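# Uncap a marker and leave both parts on the desk

## Task

Remove the cap from the marker so that the marker and its cap both end up lying on the desk, then open the grippers and pull the hands away; the task fails if the robot topples or is left leaning.

## Robot and tools

ROBOT. A LinearBot: an omnidirectional wheeled base with a column about 1.75 m tall. A carriage rides up and down the column over 1.0 m (lift_m) and carries two identical six-joint arms, left and right, each ending in a two-finger gripper. Arm bases sit about 0.57 m + lift_m above the floor, and carriage parts hang about 0.15 m lower. A hand reaches 0.78 m from its shoulder but only about 0.38 m below its arm base. A hand is about 0.16 m long and 0.1 m wide (0.14 m when open). Parked arm joints 1 to 6: 0, 0.05, 0.05, 1.45, 0, 0; parked, the robot is about 0.95 m wide and 0.7 m long. The wheel motors are weak (2 N m), so light pushes already cause a contact_stop.

CAMERAS. carriage_camera is fixed on the carriage, facing forward and tilted about 20 degrees down. left_wrist_camera and right_wrist_camera look out beyond the fingertips. All images are 672x504 pixels.

FRAMES. Base frame: origin on the floor below the base centre, x forward, y left, z up. left_hand and right_hand report, in this frame, the point midway between that hand's pads; quat_wxyz rotates base axes into hand axes (hand z runs along the fingers, hand y is the opening direction; a hand pointing straight up with joints 1, 5, 6 at 0 reads 1, 0, 0, 0). The odometry frame is the base frame at scene start; base_odometry comes from wheel turns only, so slip counts as travel; heading is positive to the left, -3.142 to 3.142.

execute_actions. Arguments: actions, a list holding one action or none (empty just reports state and images), and optional cameras, a list of carriage_camera, left_wrist_camera, right_wrist_camera or all (omitted, null or all gives every camera; [] gives none). An action may contain base, joints, or both; their motions begin together and may finish at different times, each action lasting at most 15 s. base holds exactly one relative move measured from the base position in the latest state report: translate_m (metres, forward positive, -2 to 2), strafe_m (metres, left positive, -2 to 2) or rotate_rad (radians, counter-clockwise positive, -6.3 to 6.3). joints is one object covering both arms and the lift, keyed by name; every value is an absolute target, not an offset:
- lift_m: carriage height, 0 to 1 m.
- left_/right_joint1_rad: arm yaw about vertical, -2.617 to 3.054; 0 forward, positive left.
- joint2_rad: shoulder, 0 to 3.141; 0 upper arm level pointing back, 1.57 vertical, 3.14 level forward.
- joint3_rad: elbow, 0 to 3.141; 0 folded, 3.14 straight.
- joint4_rad: wrist pitch, -1.57 to 1.57; 0 in line with forearm, positive lifts fingertips.
- joint5_rad: wrist yaw, -1.57 to 1.57; positive swings fingertips to the RIGHT (opposite sense to joint1).
- joint6_rad: hand roll about finger axis, -2.094 to 2.094; positive is clockwise viewed from the forearm.
- left_/right_gripper_m: gap between pads, 0 to 0.093 m.
'Done' tolerances: lift 0.004, joint1 0.02, joint2 and joint3 0.055, joint4 0.04, joints 5 and 6 0.02, gripper 0.004. An omitted joint or base can still be driving toward an earlier target without status showing it. An unknown key or out-of-range value rejects the whole call and nothing moves. Once a result reports a stop, the remaining motion calls in that same reply are skipped.

wait: seconds, 0 to 10; no new command, returns state and images.
zoom_image: camera plus region [x0, y0, x1, y1] in pixels of that camera's most recent full image, top-left origin, at most 504 by 504.
finished_scene: scene (integer); ends the scene for good after the last command is held and reports success. The goal must hold at that moment.

RESULTS. A pictures line lists cameras in image order. base_status and joint_status describe how each motion of the last accepted action ended: done (for the base: wheels turned the commanded amount, slip included), off_target (resting short, may still push), contact_stop or time_out (target dropped, holding in place), not_followed (a self-collision check withheld that arm's targets; shown with a 'joint command not followed' line and often a cause; the targets may be retried with later actions), limit_stop_at_motor_heat. A gripper gripping an object normally reads off_target. on_its_own lists uncommanded behaviour; its 'held at' is the held target, not the actual position. motor_effort is percent of maximum, positive toward higher joint values, bracket = peak in last action; readings carry a fixed per-motor bias and noise. A lift effort that keeps dropping while lowering means a hand is resting on something. drive_wheels (ignore sign) higher at rest than after free driving means the base is pressing on something. Joint torques are raw drive outputs with offsets and noise. ARM HIT flags a hard self-hit; MOTOR HOT warns from 75 °C; OVER-TEMPERATURE FAULT means an arm was stopped for heat (90 °C pauses it 10 s; 100 °C makes it go limp and drop).

CAUTIONS. Contact stops arrive late or not at all; arms and grippers never stop on contact and snap to their targets once freed. After a blocked drive, back off about 0.2 m along the path you came (undo a turn), repeating once if needed. Driving backward under a table edge can tip the robot. Hand readings drift at long reach; a level hand sags 10 to 17 cm under 1 kg. Grip force is roughly 45 to 60 N per pad. Tipping is likeliest with a high carriage, outstretched arms, loads or pulling; only images reveal leaning. Never let the arms collide or press on each other; to untangle, move the withheld arm clear first, the other later. Outstretched arms heat quickly, even while you think. Avoid drops, slips, slams and hard pushes.

Each tool is called after "Call:" as name([rows], argument=value, ...), one row to a line, values as JSON.

## Session

Call:
execute_actions(actions=[])

Scene clock: 0.00 s.
Joint torques (N m, as the arm reports them, + toward a larger angle): no reading
base_odometry: x=+0.000 y=+0.000 heading=+0.000 (m, m, rad; odometry frame)
base_status: not commanded
joint_positions: lift_m=+0.303 left_joint1_rad=-0.010 left_joint2_rad=+0.072 left_joint3_rad=+0.046 left_joint4_rad=+1.479 left_joint5_rad=+0.044 left_joint6_rad=-0.028 left_gripper_m=+0.095 right_joint1_rad=-0.022 right_joint2_rad=+0.063 right_joint3_rad=+0.034 right_joint4_rad=+1.428 right_joint5_rad=-0.039 right_joint6_rad=+0.044 right_gripper_m=+0.095
joint_status: not commanded
motor_effort: lift_m=+26 drive_wheels=-3 (%)
left_hand: x=+0.3138 y=+0.3017 z=+1.2996 quat_wxyz=(+0.998, +0.022, +0.059, -0.020) (m; base frame)
right_hand: x=+0.3271 y=-0.3038 z=+1.2946 quat_wxyz=(+0.996, -0.017, +0.086, +0.012) (m; base frame)
pictures: carriage_camera, left_wrist_camera, right_wrist_camera
Images, in order (width x height): carriage_camera 672x504, left_wrist_camera 672x504, right_wrist_camera 672x504.

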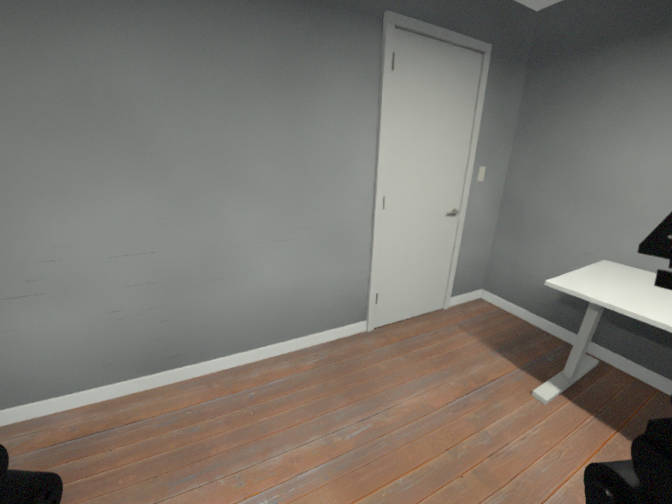

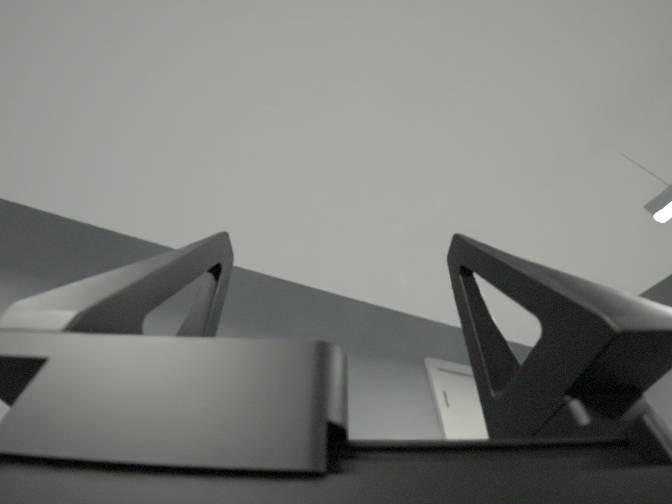

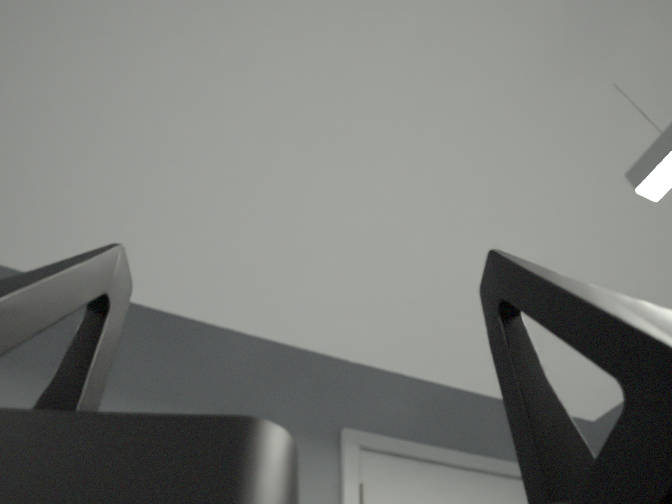

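Call:
execute_actions([
  {"base":{"rotate_rad":-1.15}},
], cameras=["carriage_camera"])

Scene clock: 5.30 s.
Joint torques (N m, as the arm reports them, + toward a larger angle): left_arm=[-0.16  4.5   6.18 -0.41 -0.11  0.02] | right_arm=[-0.5   4.16  6.13 -0.22  0.07 -0.05]
base_odometry: x=+0.000 y=+0.000 heading=-1.149 (m, m, rad; odometry frame)
base_status: done
joint_positions: lift_m=+0.303 left_joint1_rad=-0.010 left_joint2_rad=+0.072 left_joint3_rad=+0.046 left_joint4_rad=+1.479 left_joint5_rad=+0.044 left_joint6_rad=-0.028 left_gripper_m=+0.095 right_joint1_rad=-0.022 right_joint2_rad=+0.063 right_joint3_rad=+0.034 right_joint4_rad=+1.428 right_joint5_rad=-0.039 right_joint6_rad=+0.044 right_gripper_m=+0.095
joint_status: not commanded
motor_effort: lift_m=+27(25) drive_wheels=+9(30) (%)
left_hand: x=+0.3138 y=+0.3017 z=+1.2996 quat_wxyz=(+0.998, +0.022, +0.059, -0.020) (m; base frame)
right_hand: x=+0.3271 y=-0.3038 z=+1.2946 quat_wxyz=(+0.996, -0.017, +0.086, +0.012) (m; base frame)
pictures: carriage_camera
Images, in order (width x height): carriage_camera 672x504.

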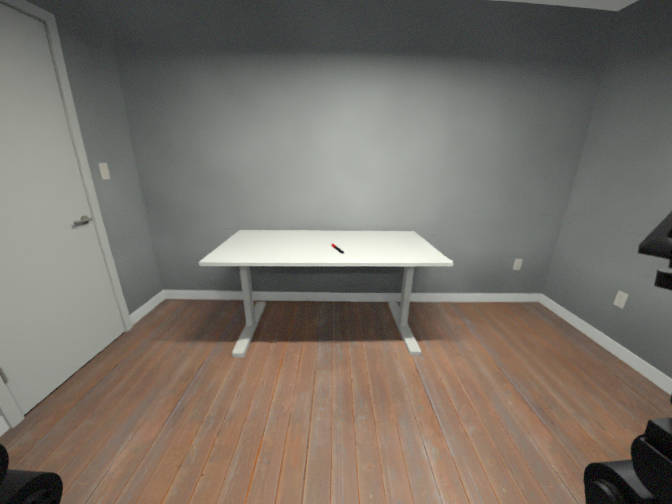

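Call:
execute_actions([
  {"base":{"translate_m":0.75},"joints":{"lift_m":0.45,"left_joint2_rad":1.8,"left_joint3_rad":1.4,"left_joint4_rad":-1.17,"right_joint2_rad":1.8,"right_joint3_rad":1.4,"right_joint4_rad":-1.17}},
])

Scene clock: 13.43 s.
Joint torques (N m, as the arm reports them, + toward a larger angle): left_arm=[-0.17 -9.43  8.29  0.25 -0.07  0.03] | right_arm=[-0.55 -9.73  7.92  0.22  0.05 -0.04]
base_odometry: x=+0.306 y=-0.685 heading=-1.150 (m, m, rad; odometry frame)
base_status: done
joint_positions: lift_m=+0.450 left_joint1_rad=-0.010 left_joint2_rad=+1.796 left_joint3_rad=+1.380 left_joint4_rad=-1.160 left_joint5_rad=+0.044 left_joint6_rad=-0.028 left_gripper_m=+0.095 right_joint1_rad=-0.022 right_joint2_rad=+1.805 right_joint3_rad=+1.380 right_joint4_rad=-1.161 right_joint5_rad=-0.039 right_joint6_rad=+0.044 right_gripper_m=+0.095
joint_status: all done
motor_effort: lift_m=+28(37) drive_wheels=-8(42) (%)
left_hand: x=+0.6077 y=+0.2987 z=+1.0976 quat_wxyz=(-0.003, -0.009, +1.000, -0.022) (m; base frame)
right_hand: x=+0.6073 y=-0.3101 z=+1.0948 quat_wxyz=(-0.008, +0.033, +0.999, +0.020) (m; base frame)
pictures: carriage_camera, left_wrist_camera, right_wrist_camera
Images, in order (width x height): carriage_camera 672x504, left_wrist_camera 672x504, right_wrist_camera 672x504.

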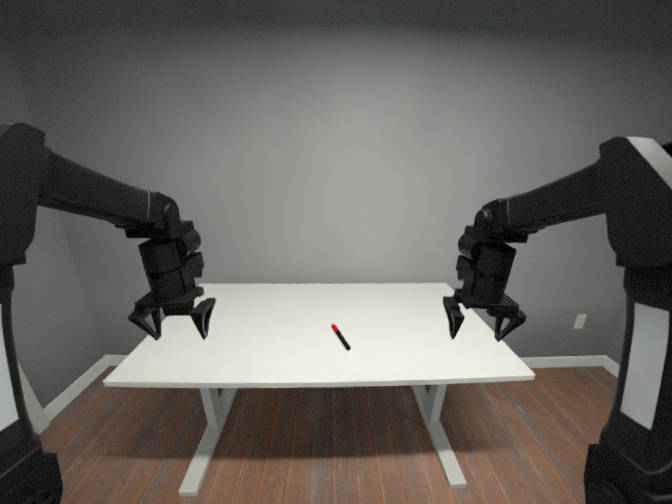

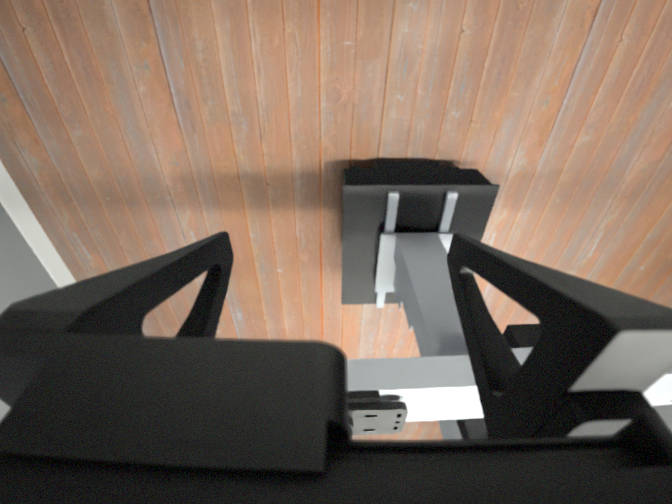

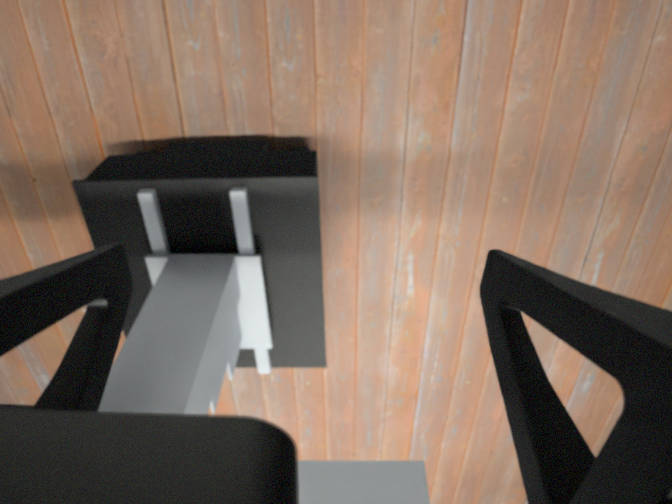

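Call:
execute_actions([
  {"base":{"translate_m":0.55},"joints":{"lift_m":0.3,"left_joint1_rad":0.5,"right_joint1_rad":0.7,"right_joint6_rad":0.35}},
])

Scene clock: 35.17 s.
Joint torques (N m, as the arm reports them, + toward a larger angle): left_arm=[-0.3  -9.57  7.51  0.29 -0.05  0.03] | right_arm=[-0.82 -9.66  7.26  0.28  0.03  0.1 ]
base_odometry: x=+0.530 y=-1.187 heading=-1.151 (m, m, rad; odometry frame)
base_status: done
joint_positions: lift_m=+0.300 left_joint1_rad=+0.502 left_joint2_rad=+1.797 left_joint3_rad=+1.390 left_joint4_rad=-1.163 left_joint5_rad=+0.042 left_joint6_rad=-0.028 left_gripper_m=+0.095 right_joint1_rad=+0.701 right_joint2_rad=+1.803 right_joint3_rad=+1.389 right_joint4_rad=-1.163 right_joint5_rad=-0.040 right_joint6_rad=+0.340 right_gripper_m=+0.095
joint_status: all done
motor_effort: lift_m=+26(21) drive_wheels=-9(38) (%)
left_hand: x=+0.5730 y=+0.4610 z=+0.9503 quat_wxyz=(+0.005, -0.261, +0.965, -0.020) (m; base frame)
right_hand: x=+0.5278 y=-0.0929 z=+0.9479 quat_wxyz=(-0.013, -0.179, +0.984, +0.016) (m; base frame)
pictures: carriage_camera, left_wrist_camera, right_wrist_camera
Images, in order (width x height): carriage_camera 672x504, left_wrist_camera 672x504, right_wrist_camera 672x504.

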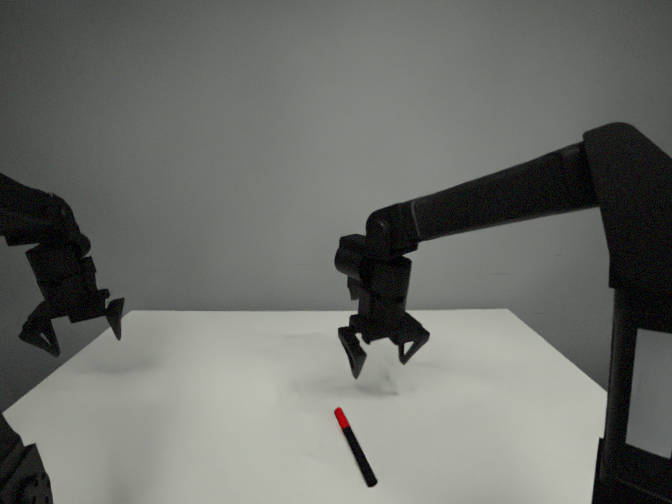

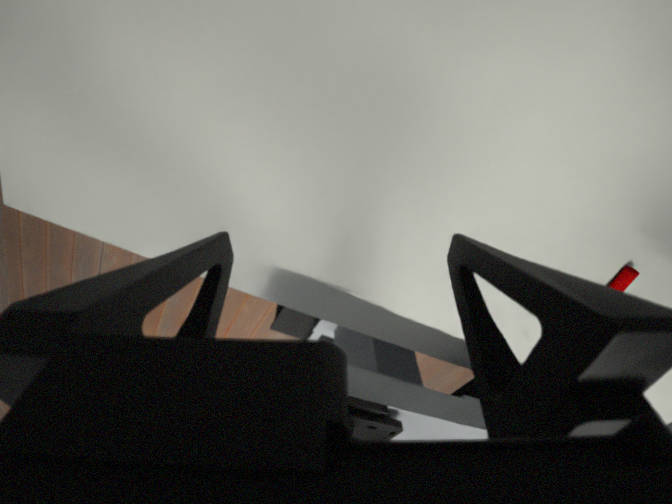

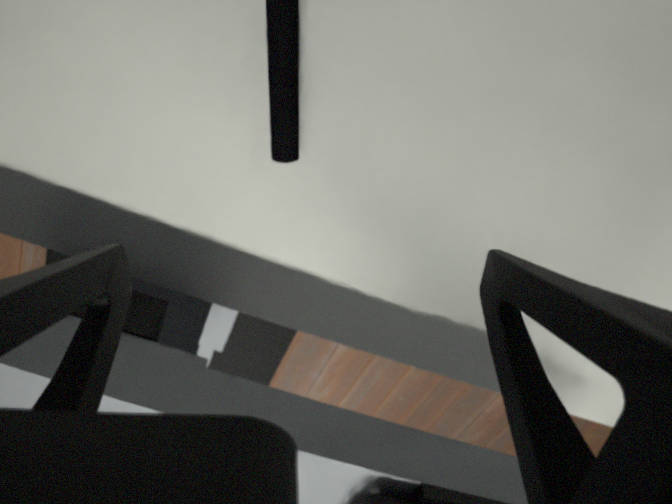

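Call:
execute_actions([
  {"joints":{"lift_m":0.34,"right_joint2_rad":2.247,"right_joint3_rad":1.43,"right_joint4_rad":-0.745,"left_joint2_rad":1.2,"left_joint3_rad":0.8}},
])

Scene clock: 43.30 s.
Joint torques (N m, as the arm reports them, + toward a larger angle): left_arm=[-0.28 -4.51  5.74  0.38 -0.05  0.03] | right_arm=[ -0.62 -13.99   5.45   0.48   0.09   0.07]
base_odometry: x=+0.530 y=-1.187 heading=-1.151 (m, m, rad; odometry frame)
base_status: not commanded
joint_positions: lift_m=+0.340 left_joint1_rad=+0.502 left_joint2_rad=+1.212 left_joint3_rad=+0.814 left_joint4_rad=-1.170 left_joint5_rad=+0.043 left_joint6_rad=-0.028 left_gripper_m=+0.095 right_joint1_rad=+0.701 right_joint2_rad=+2.264 right_joint3_rad=+1.430 right_joint4_rad=-0.763 right_joint5_rad=-0.040 right_joint6_rad=+0.341 right_gripper_m=+0.095
joint_status: all done
motor_effort: lift_m=+26(37) drive_wheels=-7(9) (%)
left_hand: x=+0.4406 y=+0.3883 z=+0.9820 quat_wxyz=(+0.006, -0.261, +0.965, -0.020) (m; base frame)
right_hand: x=+0.5764 y=-0.0519 z=+0.8363 quat_wxyz=(-0.021, -0.179, +0.984, +0.011) (m; base frame)
pictures: carriage_camera, left_wrist_camera, right_wrist_camera
Images, in order (width x height): carriage_camera 672x504, left_wrist_camera 672x504, right_wrist_camera 672x504.

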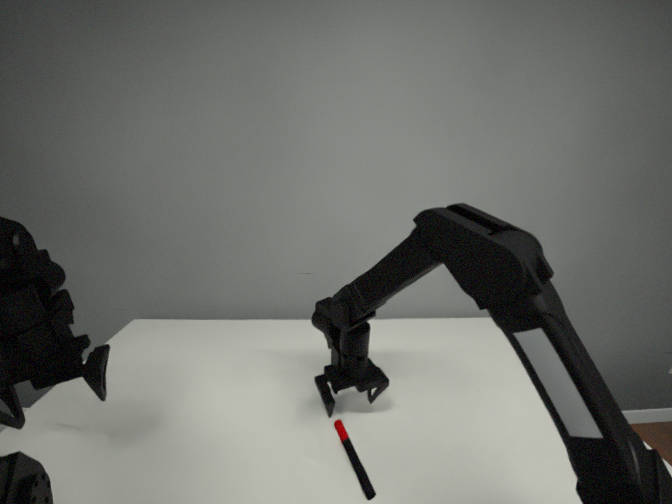

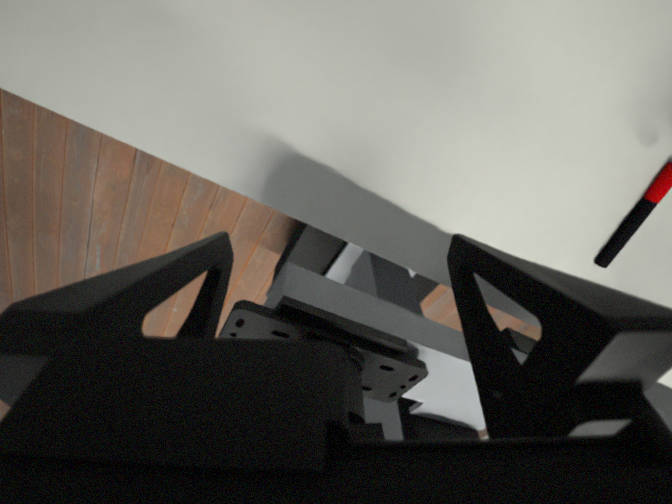

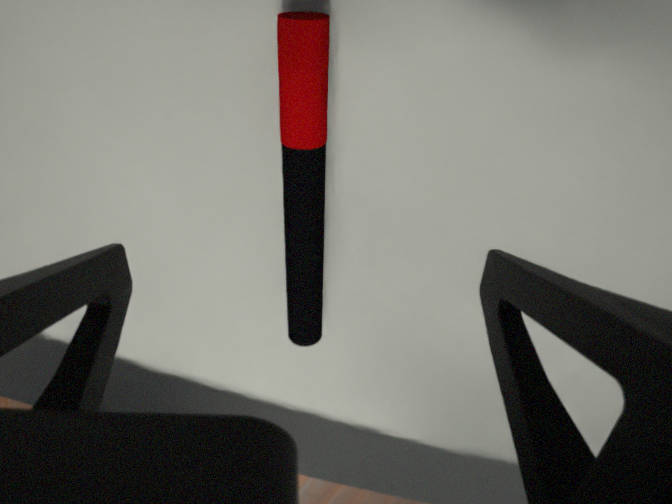

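Call:
execute_actions([
  {"base":{"translate_m":-0.06},"joints":{"lift_m":0.29,"right_joint1_rad":0.65,"right_joint6_rad":0.3}},
])

Scene clock: 47.47 s.
Joint torques (N m, as the arm reports them, + toward a larger angle): left_arm=[-0.28 -4.47  5.93  0.37 -0.06  0.03] | right_arm=[ -0.15 -13.66   5.36   0.43   0.05  -0.1 ]
base_odometry: x=+0.506 y=-1.132 heading=-1.150 (m, m, rad; odometry frame)
base_status: done
joint_positions: lift_m=+0.290 left_joint1_rad=+0.502 left_joint2_rad=+1.212 left_joint3_rad=+0.812 left_joint4_rad=-1.169 left_joint5_rad=+0.043 left_joint6_rad=-0.028 left_gripper_m=+0.095 right_joint1_rad=+0.646 right_joint2_rad=+2.259 right_joint3_rad=+1.430 right_joint4_rad=-0.755 right_joint5_rad=-0.040 right_joint6_rad=+0.305 right_gripper_m=+0.095
joint_status: all done
motor_effort: lift_m=+23(24) drive_wheels=+5(30) (%)
left_hand: x=+0.4404 y=+0.3881 z=+0.9318 quat_wxyz=(+0.006, -0.261, +0.965, -0.021) (m; base frame)
right_hand: x=+0.5924 y=-0.0669 z=+0.7886 quat_wxyz=(-0.015, -0.169, +0.985, +0.015) (m; base frame)
pictures: carriage_camera, left_wrist_camera, right_wrist_camera
Images, in order (width x height): carriage_camera 672x504, left_wrist_camera 672x504, right_wrist_camera 672x504.

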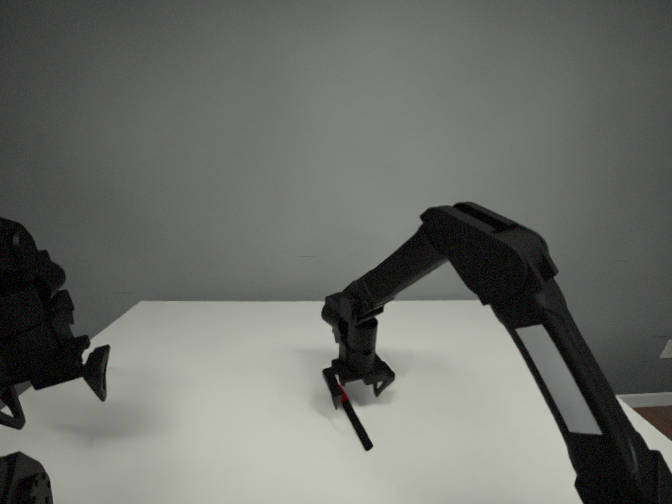

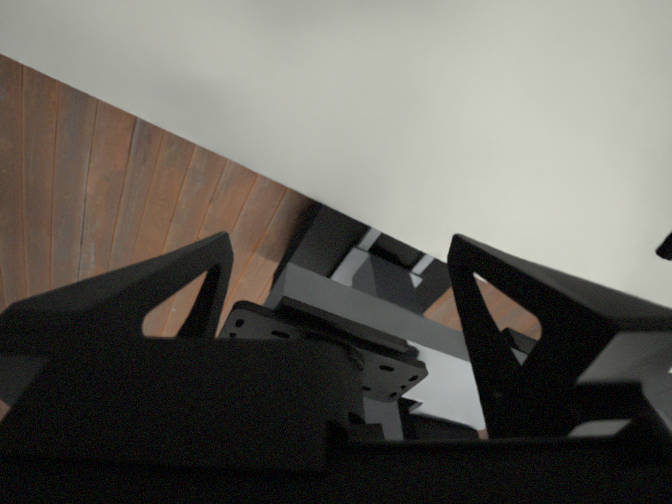

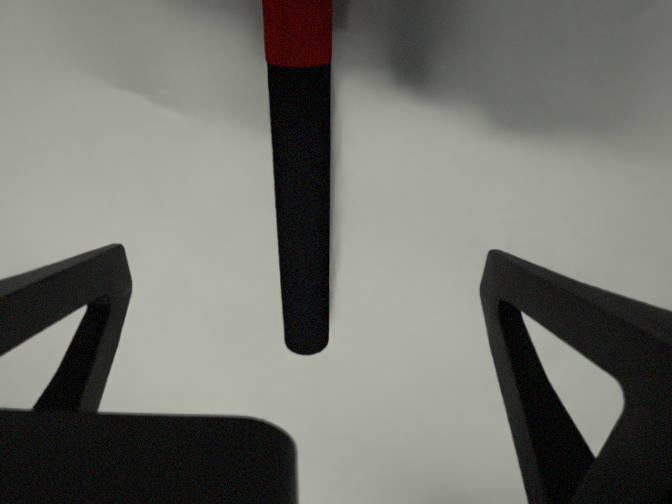

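Call:
execute_actions([
  {"joints":{"lift_m":0.26}},
], cameras=["carriage_camera","right_wrist_camera"])

Call:
zoom_image(camera="carriage_camera", region=[260,300,460,480])

Scene clock: 50.73 s.
Joint torques (N m, as the arm reports them, + toward a larger angle): left_arm=[-0.29 -4.46  5.99  0.38 -0.06  0.04] | right_arm=[ -0.26 -13.52   5.41   0.39   0.02  -0.13]
base_odometry: x=+0.506 y=-1.132 heading=-1.150 (m, m, rad; odometry frame)
base_status: not commanded
joint_positions: lift_m=+0.260 left_joint1_rad=+0.502 left_joint2_rad=+1.212 left_joint3_rad=+0.811 left_joint4_rad=-1.169 left_joint5_rad=+0.043 left_joint6_rad=-0.028 left_gripper_m=+0.095 right_joint1_rad=+0.646 right_joint2_rad=+2.258 right_joint3_rad=+1.430 right_joint4_rad=-0.754 right_joint5_rad=-0.040 right_joint6_rad=+0.305 right_gripper_m=+0.095
joint_status: all done
motor_effort: lift_m=+23(22) drive_wheels=+3(4) (%)
left_hand: x=+0.4401 y=+0.3879 z=+0.9016 quat_wxyz=(+0.005, -0.261, +0.965, -0.021) (m; base frame)
right_hand: x=+0.5929 y=-0.0666 z=+0.7590 quat_wxyz=(-0.014, -0.169, +0.985, +0.015) (m; base frame)
pictures: carriage_camera, right_wrist_camera
Images, in order (width x height): carriage_camera 672x504, right_wrist_camera 672x504.

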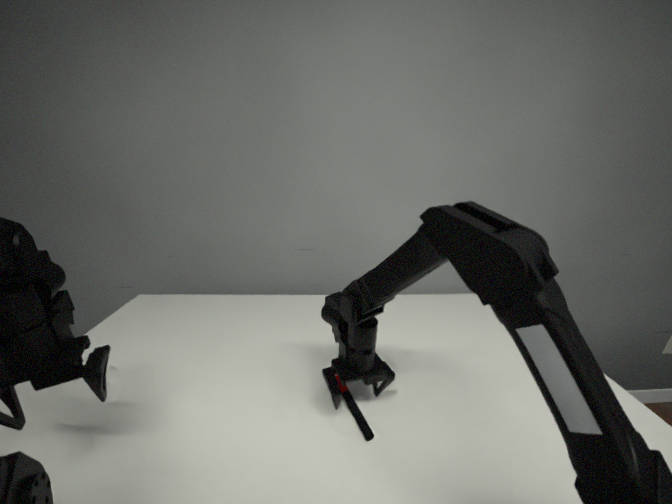

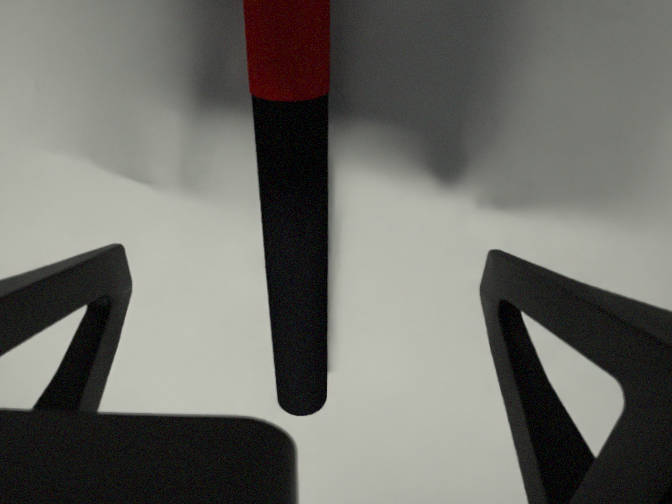

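Region (260, 300, 460, 480) of carriage_camera's 672x504 image, scaled by 2.520, with more detail than that image has; it fills the top 454 rows of this view, and the rest is white.

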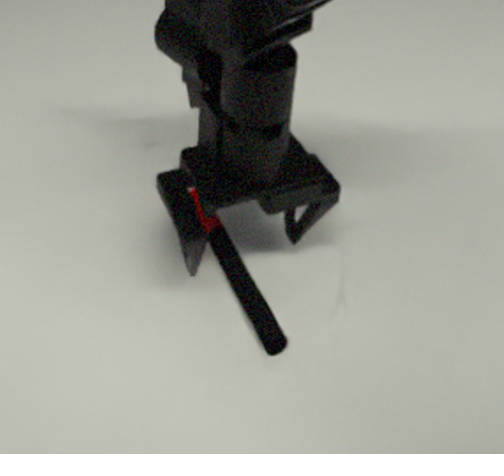

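Call:
execute_actions([
  {"joints":{"lift_m":0.238}},
], cameras=["carriage_camera","right_wrist_camera"])

Call:
zoom_image(camera="carriage_camera", region=[260,300,460,480])

Scene clock: 53.77 s.
Joint torques (N m, as the arm reports them, + toward a larger angle): left_arm=[-0.29 -4.42  6.1   0.36 -0.05  0.03] | right_arm=[ -0.37 -13.51   5.6    0.37   0.07  -0.1 ]
base_odometry: x=+0.506 y=-1.132 heading=-1.150 (m, m, rad; odometry frame)
base_status: not commanded
joint_positions: lift_m=+0.238 left_joint1_rad=+0.502 left_joint2_rad=+1.212 left_joint3_rad=+0.811 left_joint4_rad=-1.169 left_joint5_rad=+0.043 left_joint6_rad=-0.028 left_gripper_m=+0.095 right_joint1_rad=+0.646 right_joint2_rad=+2.258 right_joint3_rad=+1.430 right_joint4_rad=-0.752 right_joint5_rad=-0.040 right_joint6_rad=+0.305 right_gripper_m=+0.095
joint_status: all done
motor_effort: lift_m=+25(28) drive_wheels=+3(4) (%)
left_hand: x=+0.4401 y=+0.3880 z=+0.8795 quat_wxyz=(+0.005, -0.261, +0.965, -0.021) (m; base frame)
right_hand: x=+0.5932 y=-0.0664 z=+0.7370 quat_wxyz=(-0.013, -0.169, +0.985, +0.015) (m; base frame)
pictures: carriage_camera, right_wrist_camera
Images, in order (width x height): carriage_camera 672x504, right_wrist_camera 672x504.

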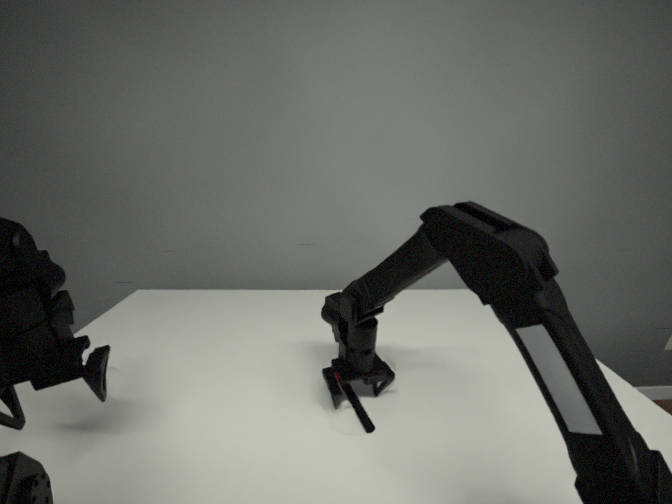

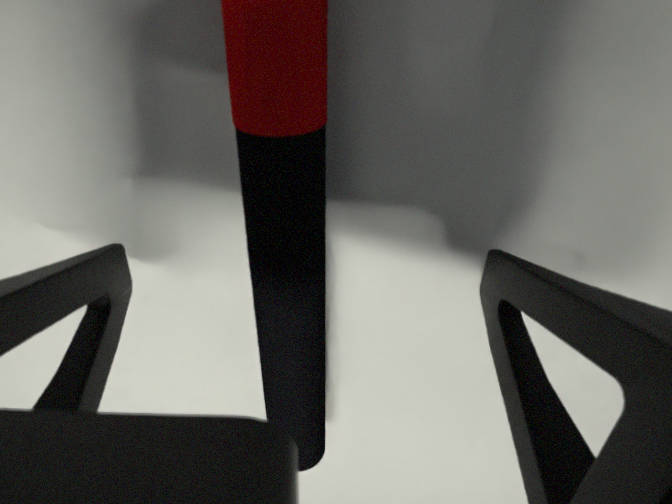

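Region (260, 300, 460, 480) of carriage_camera's 672x504 image, scaled by 2.520, with more detail than that image has; it fills the top 454 rows of this view, and the rest is white.

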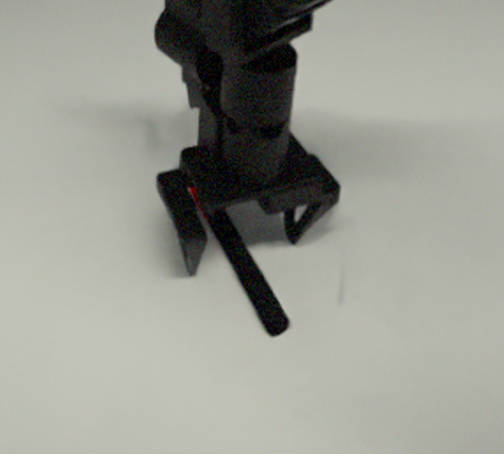

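Call:
execute_actions([
  {"base":{"translate_m":-0.035,"strafe_m":0},"joints":{"lift_m":0.229}},
], cameras=[])

Call:
execute_actions([
  {"base":{"translate_m":-0.035},"joints":{"lift_m":0.229}},
], cameras=["right_wrist_camera"])

Call:
execute_actions([
  {"joints":{"right_gripper_m":0}},
], cameras=["right_wrist_camera"])

action 0: "base" must hold exactly one of rotate_rad, strafe_m, translate_m; got {"translate_m": -0.035, "strafe_m": 0}

Scene clock: 62.07 s.
Joint torques (N m, as the arm reports them, + toward a larger angle): left_arm=[-0.31 -4.44  6.11  0.37 -0.05  0.03] | right_arm=[ -0.36 -12.49   5.61   0.43  -0.04  -0.09]
base_odometry: x=+0.492 y=-1.100 heading=-1.150 (m, m, rad; odometry frame)
base_status: done
joint_positions: lift_m=+0.229 left_joint1_rad=+0.502 left_joint2_rad=+1.212 left_joint3_rad=+0.809 left_joint4_rad=-1.169 left_joint5_rad=+0.043 left_joint6_rad=-0.028 left_gripper_m=+0.095 right_joint1_rad=+0.646 right_joint2_rad=+2.245 right_joint3_rad=+1.430 right_joint4_rad=-0.750 right_joint5_rad=-0.030 right_joint6_rad=+0.305 right_gripper_m=+0.095
joint_status: all done
motor_effort: lift_m=+21(22) drive_wheels=+7(31) (%)
left_hand: x=+0.4398 y=+0.3878 z=+0.8704 quat_wxyz=(+0.005, -0.261, +0.965, -0.021) (m; base frame)
right_hand: x=+0.5966 y=-0.0657 z=+0.7330 quat_wxyz=(-0.004, -0.170, +0.985, +0.015) (m; base frame)
pictures: right_wrist_camera
Images, in order (width x height): right_wrist_camera 672x504.

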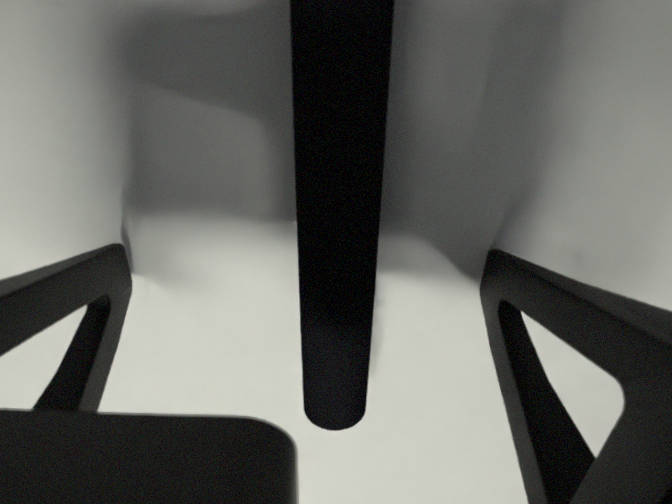

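Scene clock: 62.80 s.
Joint torques (N m, as the arm reports them, + toward a larger angle): left_arm=[-0.3  -4.43  6.12  0.35 -0.06  0.03] | right_arm=[ -0.15 -12.49   5.62   0.45   0.01  -0.11]
base_odometry: x=+0.492 y=-1.100 heading=-1.150 (m, m, rad; odometry frame)
base_status: not commanded
joint_positions: lift_m=+0.229 left_joint1_rad=+0.502 left_joint2_rad=+1.212 left_joint3_rad=+0.809 left_joint4_rad=-1.169 left_joint5_rad=+0.043 left_joint6_rad=-0.028 left_gripper_m=+0.095 right_joint1_rad=+0.646 right_joint2_rad=+2.245 right_joint3_rad=+1.430 right_joint4_rad=-0.750 right_joint5_rad=-0.030 right_joint6_rad=+0.305 right_gripper_m=+0.018
joint_status: right_gripper_m off_target (ended at +0.018, target +0.000)
motor_effort: lift_m=+24(24) drive_wheels=+7(7) (%)
left_hand: x=+0.4398 y=+0.3878 z=+0.8704 quat_wxyz=(+0.005, -0.261, +0.965, -0.021) (m; base frame)
right_hand: x=+0.5965 y=-0.0656 z=+0.7330 quat_wxyz=(-0.004, -0.170, +0.985, +0.015) (m; base frame)
pictures: right_wrist_camera
Images, in order (width x height): right_wrist_camera 672x504.

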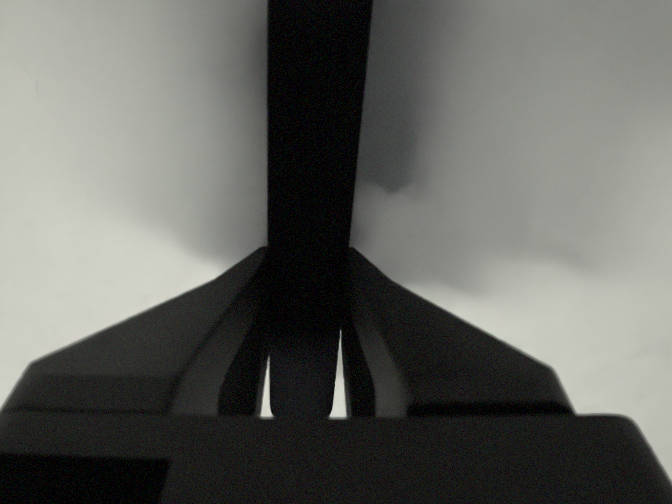

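Call:
execute_actions([
  {"joints":{"lift_m":0.3}},
], cameras=[])

Call:
execute_actions([
  {"joints":{"right_joint1_rad":0.76,"right_joint6_rad":-0.41,"left_joint1_rad":0.0,"left_joint2_rad":2.33,"left_joint3_rad":1.43,"left_joint4_rad":-0.67,"left_joint5_rad":0.6,"left_joint6_rad":-1.57}},
])

Scene clock: 70.33 s.
Joint torques (N m, as the arm reports them, + toward a larger angle): left_arm=[-0.26 -4.33  6.17  0.35 -0.06  0.04] | right_arm=[ -0.28 -12.97   5.58   0.36  -0.02  -0.09]
base_odometry: x=+0.492 y=-1.100 heading=-1.150 (m, m, rad; odometry frame)
base_status: not commanded
joint_positions: lift_m=+0.300 left_joint1_rad=+0.502 left_joint2_rad=+1.212 left_joint3_rad=+0.809 left_joint4_rad=-1.169 left_joint5_rad=+0.043 left_joint6_rad=-0.028 left_gripper_m=+0.095 right_joint1_rad=+0.646 right_joint2_rad=+2.250 right_joint3_rad=+1.430 right_joint4_rad=-0.749 right_joint5_rad=-0.032 right_joint6_rad=+0.305 right_gripper_m=+0.018
joint_status: all done
motor_effort: lift_m=+29(35) drive_wheels=+4(8) (%)
left_hand: x=+0.4398 y=+0.3877 z=+0.9407 quat_wxyz=(+0.005, -0.261, +0.965, -0.021) (m; base frame)
right_hand: x=+0.5956 y=-0.0659 z=+0.8013 quat_wxyz=(-0.007, -0.170, +0.985, +0.015) (m; base frame)
pictures: none
No camera images: the call's "cameras" was empty. Leave "cameras" out to get every camera's image.

Scene clock: 72.07 s.
Joint torques (N m, as the arm reports them, + toward a larger angle): left_arm=[  0.06 -13.54   6.5    0.14   0.19  -0.07] | right_arm=[ -1.03 -12.97   5.5    0.42  -0.01  -0.16]
base_odometry: x=+0.492 y=-1.100 heading=-1.150 (m, m, rad; odometry frame)
base_status: not commanded
joint_positions: lift_m=+0.300 left_joint1_rad=-0.003 left_joint2_rad=+2.330 left_joint3_rad=+1.416 left_joint4_rad=-0.662 left_joint5_rad=+0.600 left_joint6_rad=-1.561 left_gripper_m=+0.095 right_joint1_rad=+0.768 right_joint2_rad=+2.250 right_joint3_rad=+1.430 right_joint4_rad=-0.749 right_joint5_rad=-0.037 right_joint6_rad=-0.401 right_gripper_m=+0.018
joint_status: all done
motor_effort: lift_m=+31(29) drive_wheels=+4(7) (%)
left_hand: x=+0.6795 y=+0.2111 z=+0.7984 quat_wxyz=(-0.210, -0.671, +0.680, -0.208) (m; base frame)
right_hand: x=+0.5633 y=-0.0291 z=+0.8013 quat_wxyz=(-0.003, -0.552, +0.834, +0.018) (m; base frame)
pictures: carriage_camera, left_wrist_camera, right_wrist_camera
Images, in order (width x height): carriage_camera 672x504, left_wrist_camera 672x504, right_wrist_camera 672x504.

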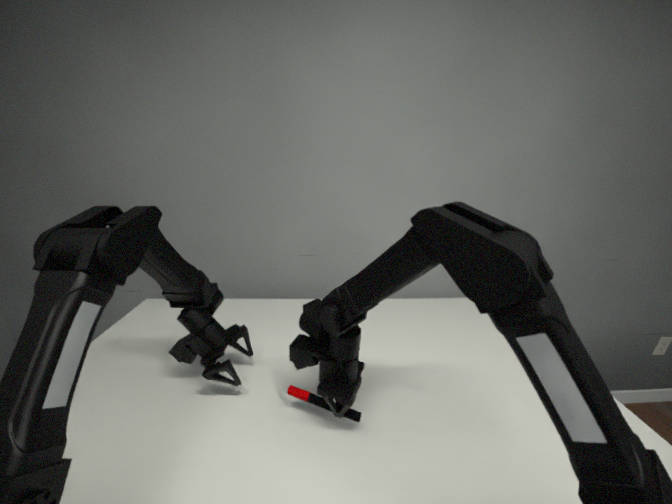

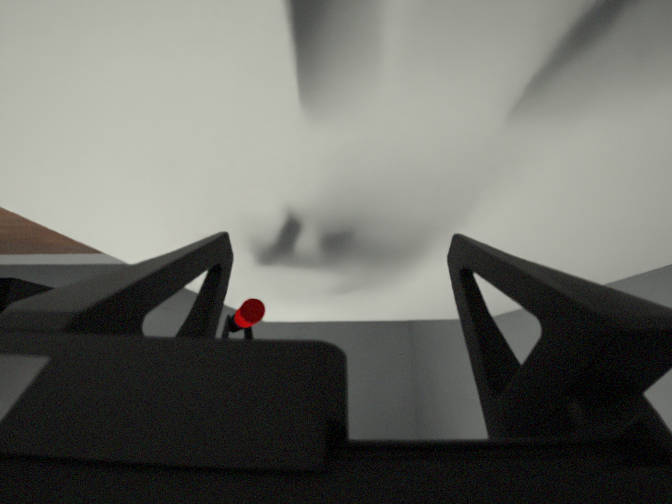

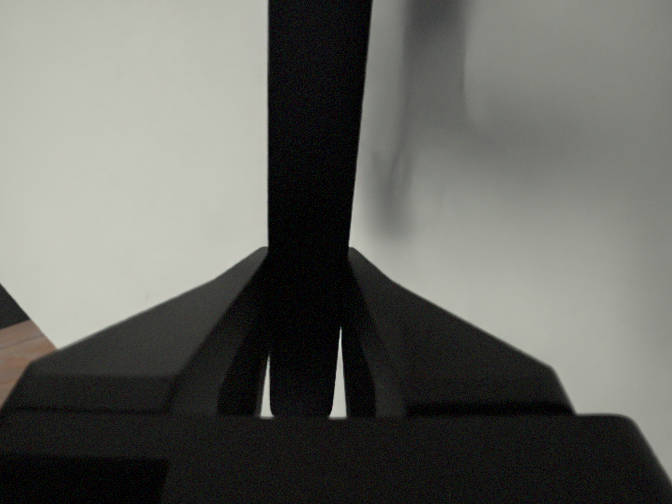

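Call:
execute_actions([
  {"joints":{"left_joint1_rad":-0.3}},
])

Call:
zoom_image(camera="carriage_camera", region=[200,290,400,450])

Scene clock: 75.63 s.
Joint torques (N m, as the arm reports them, + toward a larger angle): left_arm=[  0.41 -13.54   6.48   0.14   0.15  -0.07] | right_arm=[ -1.19 -12.87   5.59   0.37   0.01  -0.13]
base_odometry: x=+0.492 y=-1.100 heading=-1.150 (m, m, rad; odometry frame)
base_status: not commanded
joint_positions: lift_m=+0.300 left_joint1_rad=-0.309 left_joint2_rad=+2.330 left_joint3_rad=+1.416 left_joint4_rad=-0.662 left_joint5_rad=+0.603 left_joint6_rad=-1.561 left_gripper_m=+0.095 right_joint1_rad=+0.768 right_joint2_rad=+2.250 right_joint3_rad=+1.430 right_joint4_rad=-0.749 right_joint5_rad=-0.037 right_joint6_rad=-0.401 right_gripper_m=+0.018
joint_status: all done
motor_effort: lift_m=+27(28) drive_wheels=-4(4) (%)
left_hand: x=+0.6314 y=+0.0957 z=+0.7987 quat_wxyz=(-0.240, -0.560, +0.773, -0.175) (m; base frame)
right_hand: x=+0.5633 y=-0.0291 z=+0.8013 quat_wxyz=(-0.003, -0.552, +0.834, +0.018) (m; base frame)
pictures: carriage_camera, left_wrist_camera, right_wrist_camera
Images, in order (width x height): carriage_camera 672x504, left_wrist_camera 672x504, right_wrist_camera 672x504.

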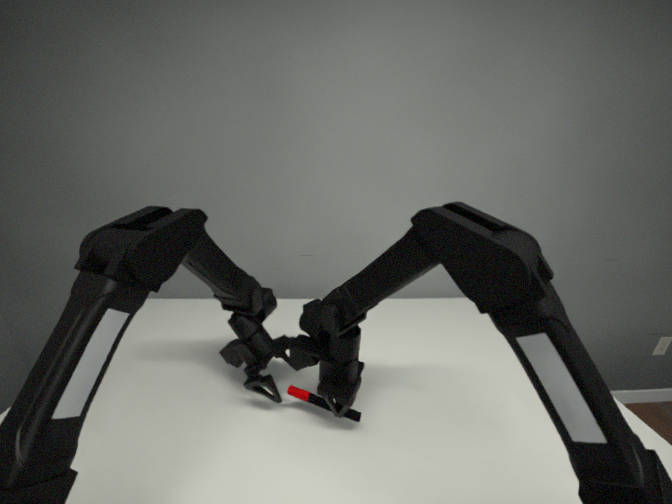

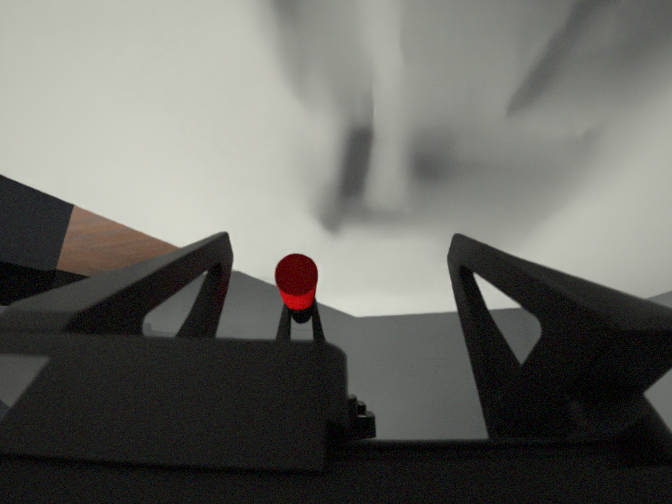

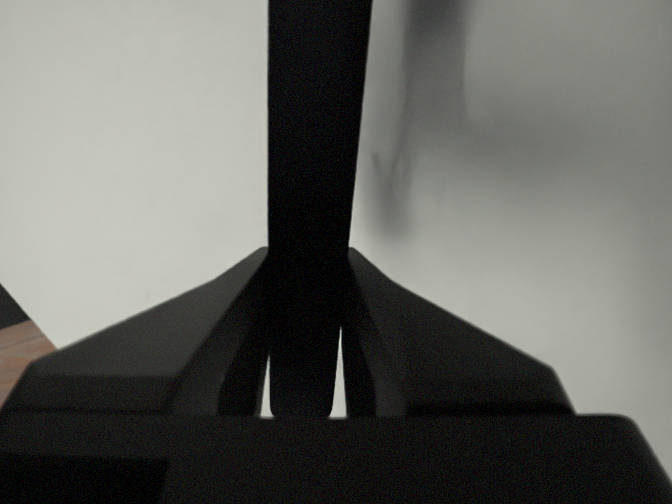

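Region (200, 290, 400, 450) of carriage_camera's 672x504 image, scaled by 2.520, with more detail than that image has; it fills the top 403 rows of this view, and the rest is white.

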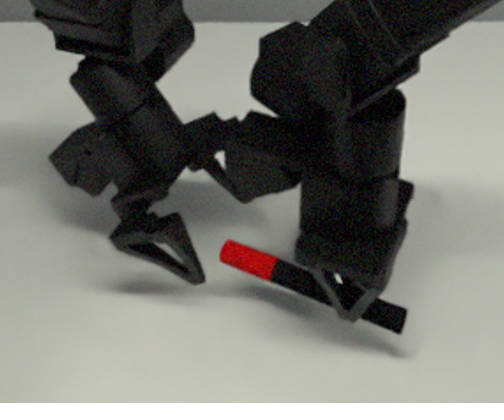

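Call:
execute_actions([
  {"joints":{"left_joint5_rad":0.9,"left_joint2_rad":2.43,"left_joint4_rad":-0.57,"left_gripper_m":0.065}},
], cameras=["carriage_camera","left_wrist_camera"])

Call:
zoom_image(camera="carriage_camera", region=[200,290,400,450])

Scene clock: 82.07 s.
Joint torques (N m, as the arm reports them, + toward a larger angle): left_arm=[  0.4  -13.99   6.01   0.3    0.38  -0.07] | right_arm=[ -1.16 -12.68   5.59   0.37  -0.03  -0.16]
base_odometry: x=+0.492 y=-1.100 heading=-1.150 (m, m, rad; odometry frame)
base_status: not commanded
joint_positions: lift_m=+0.300 left_joint1_rad=-0.309 left_joint2_rad=+2.431 left_joint3_rad=+1.416 left_joint4_rad=-0.578 left_joint5_rad=+0.896 left_joint6_rad=-1.561 left_gripper_m=+0.065 right_joint1_rad=+0.767 right_joint2_rad=+2.250 right_joint3_rad=+1.430 right_joint4_rad=-0.749 right_joint5_rad=-0.036 right_joint6_rad=-0.401 right_gripper_m=+0.018
joint_status: all done
motor_effort: lift_m=+30(28) drive_wheels=-4(4) (%)
left_hand: x=+0.6187 y=+0.0613 z=+0.7942 quat_wxyz=(-0.354, -0.532, +0.727, -0.249) (m; base frame)
right_hand: x=+0.5635 y=-0.0293 z=+0.8013 quat_wxyz=(-0.003, -0.551, +0.834, +0.018) (m; base frame)
pictures: carriage_camera, left_wrist_camera
Images, in order (width x height): carriage_camera 672x504, left_wrist_camera 672x504.

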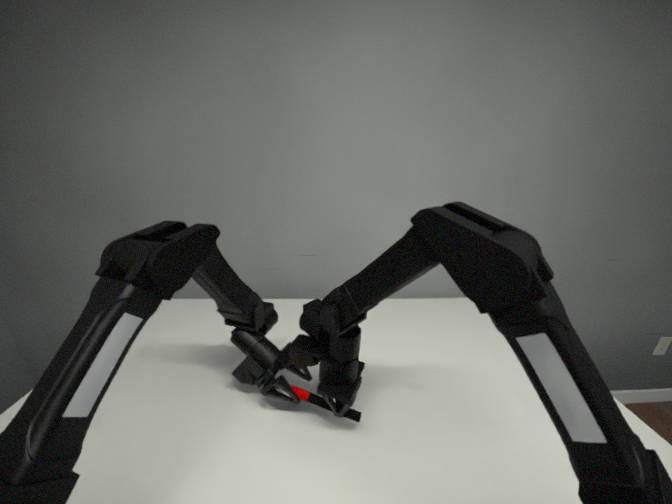

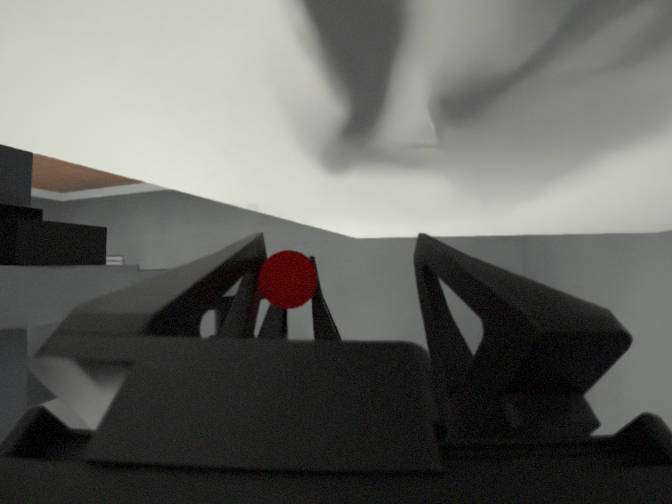

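Region (200, 290, 400, 450) of carriage_camera's 672x504 image, scaled by 2.520, with more detail than that image has; it fills the top 403 rows of this view, and the rest is white.

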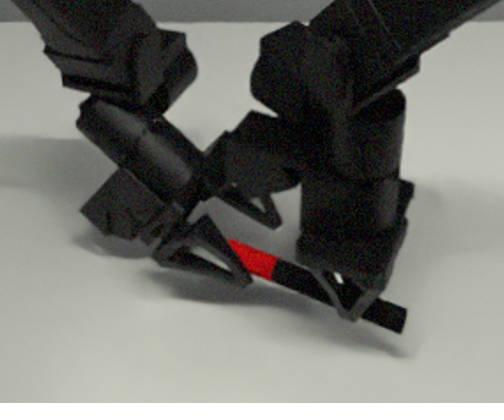

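Call:
execute_actions([
  {"joints":{"left_joint4_rad":-0.69,"left_joint1_rad":-0.35}},
], cameras=["carriage_camera","left_wrist_camera"])

Call:
zoom_image(camera="carriage_camera", region=[200,290,400,450])

Scene clock: 86.50 s.
Joint torques (N m, as the arm reports them, + toward a larger angle): left_arm=[ -0.3  -13.82   5.86  -0.15   0.38  -0.08] | right_arm=[ -0.89 -12.95   5.37   0.4    0.    -0.1 ]
base_odometry: x=+0.492 y=-1.100 heading=-1.150 (m, m, rad; odometry frame)
base_status: not commanded
joint_positions: lift_m=+0.300 left_joint1_rad=-0.348 left_joint2_rad=+2.431 left_joint3_rad=+1.416 left_joint4_rad=-0.680 left_joint5_rad=+0.897 left_joint6_rad=-1.561 left_gripper_m=+0.065 right_joint1_rad=+0.767 right_joint2_rad=+2.250 right_joint3_rad=+1.430 right_joint4_rad=-0.749 right_joint5_rad=-0.036 right_joint6_rad=-0.401 right_gripper_m=+0.018
joint_status: all done
motor_effort: lift_m=+32(30) drive_wheels=-4(4) (%)
left_hand: x=+0.5913 y=+0.0543 z=+0.7957 quat_wxyz=(-0.385, -0.535, +0.724, -0.204) (m; base frame)
right_hand: x=+0.5635 y=-0.0293 z=+0.8013 quat_wxyz=(-0.003, -0.551, +0.834, +0.018) (m; base frame)
pictures: carriage_camera, left_wrist_camera
Images, in order (width x height): carriage_camera 672x504, left_wrist_camera 672x504.

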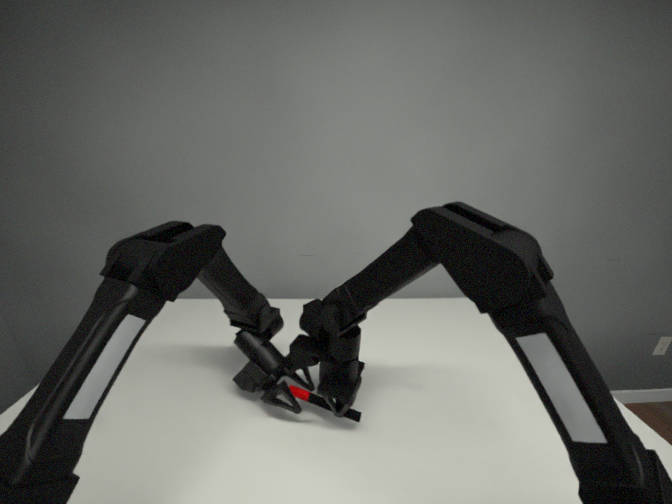

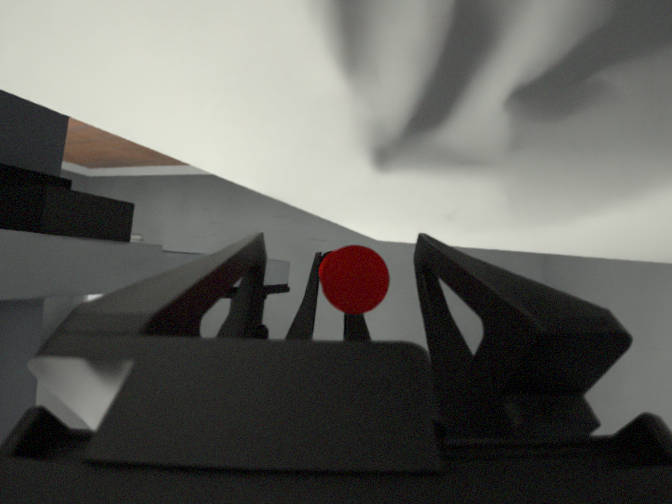

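Region (200, 290, 400, 450) of carriage_camera's 672x504 image, scaled by 2.520, with more detail than that image has; it fills the top 403 rows of this view, and the rest is white.

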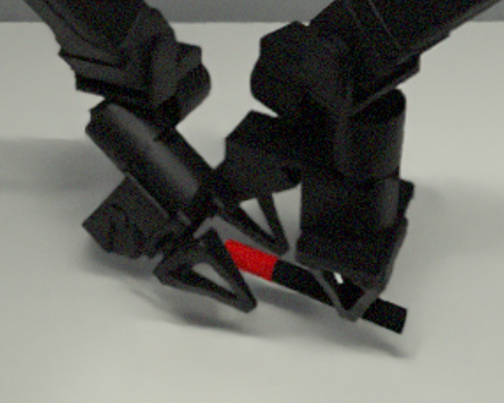

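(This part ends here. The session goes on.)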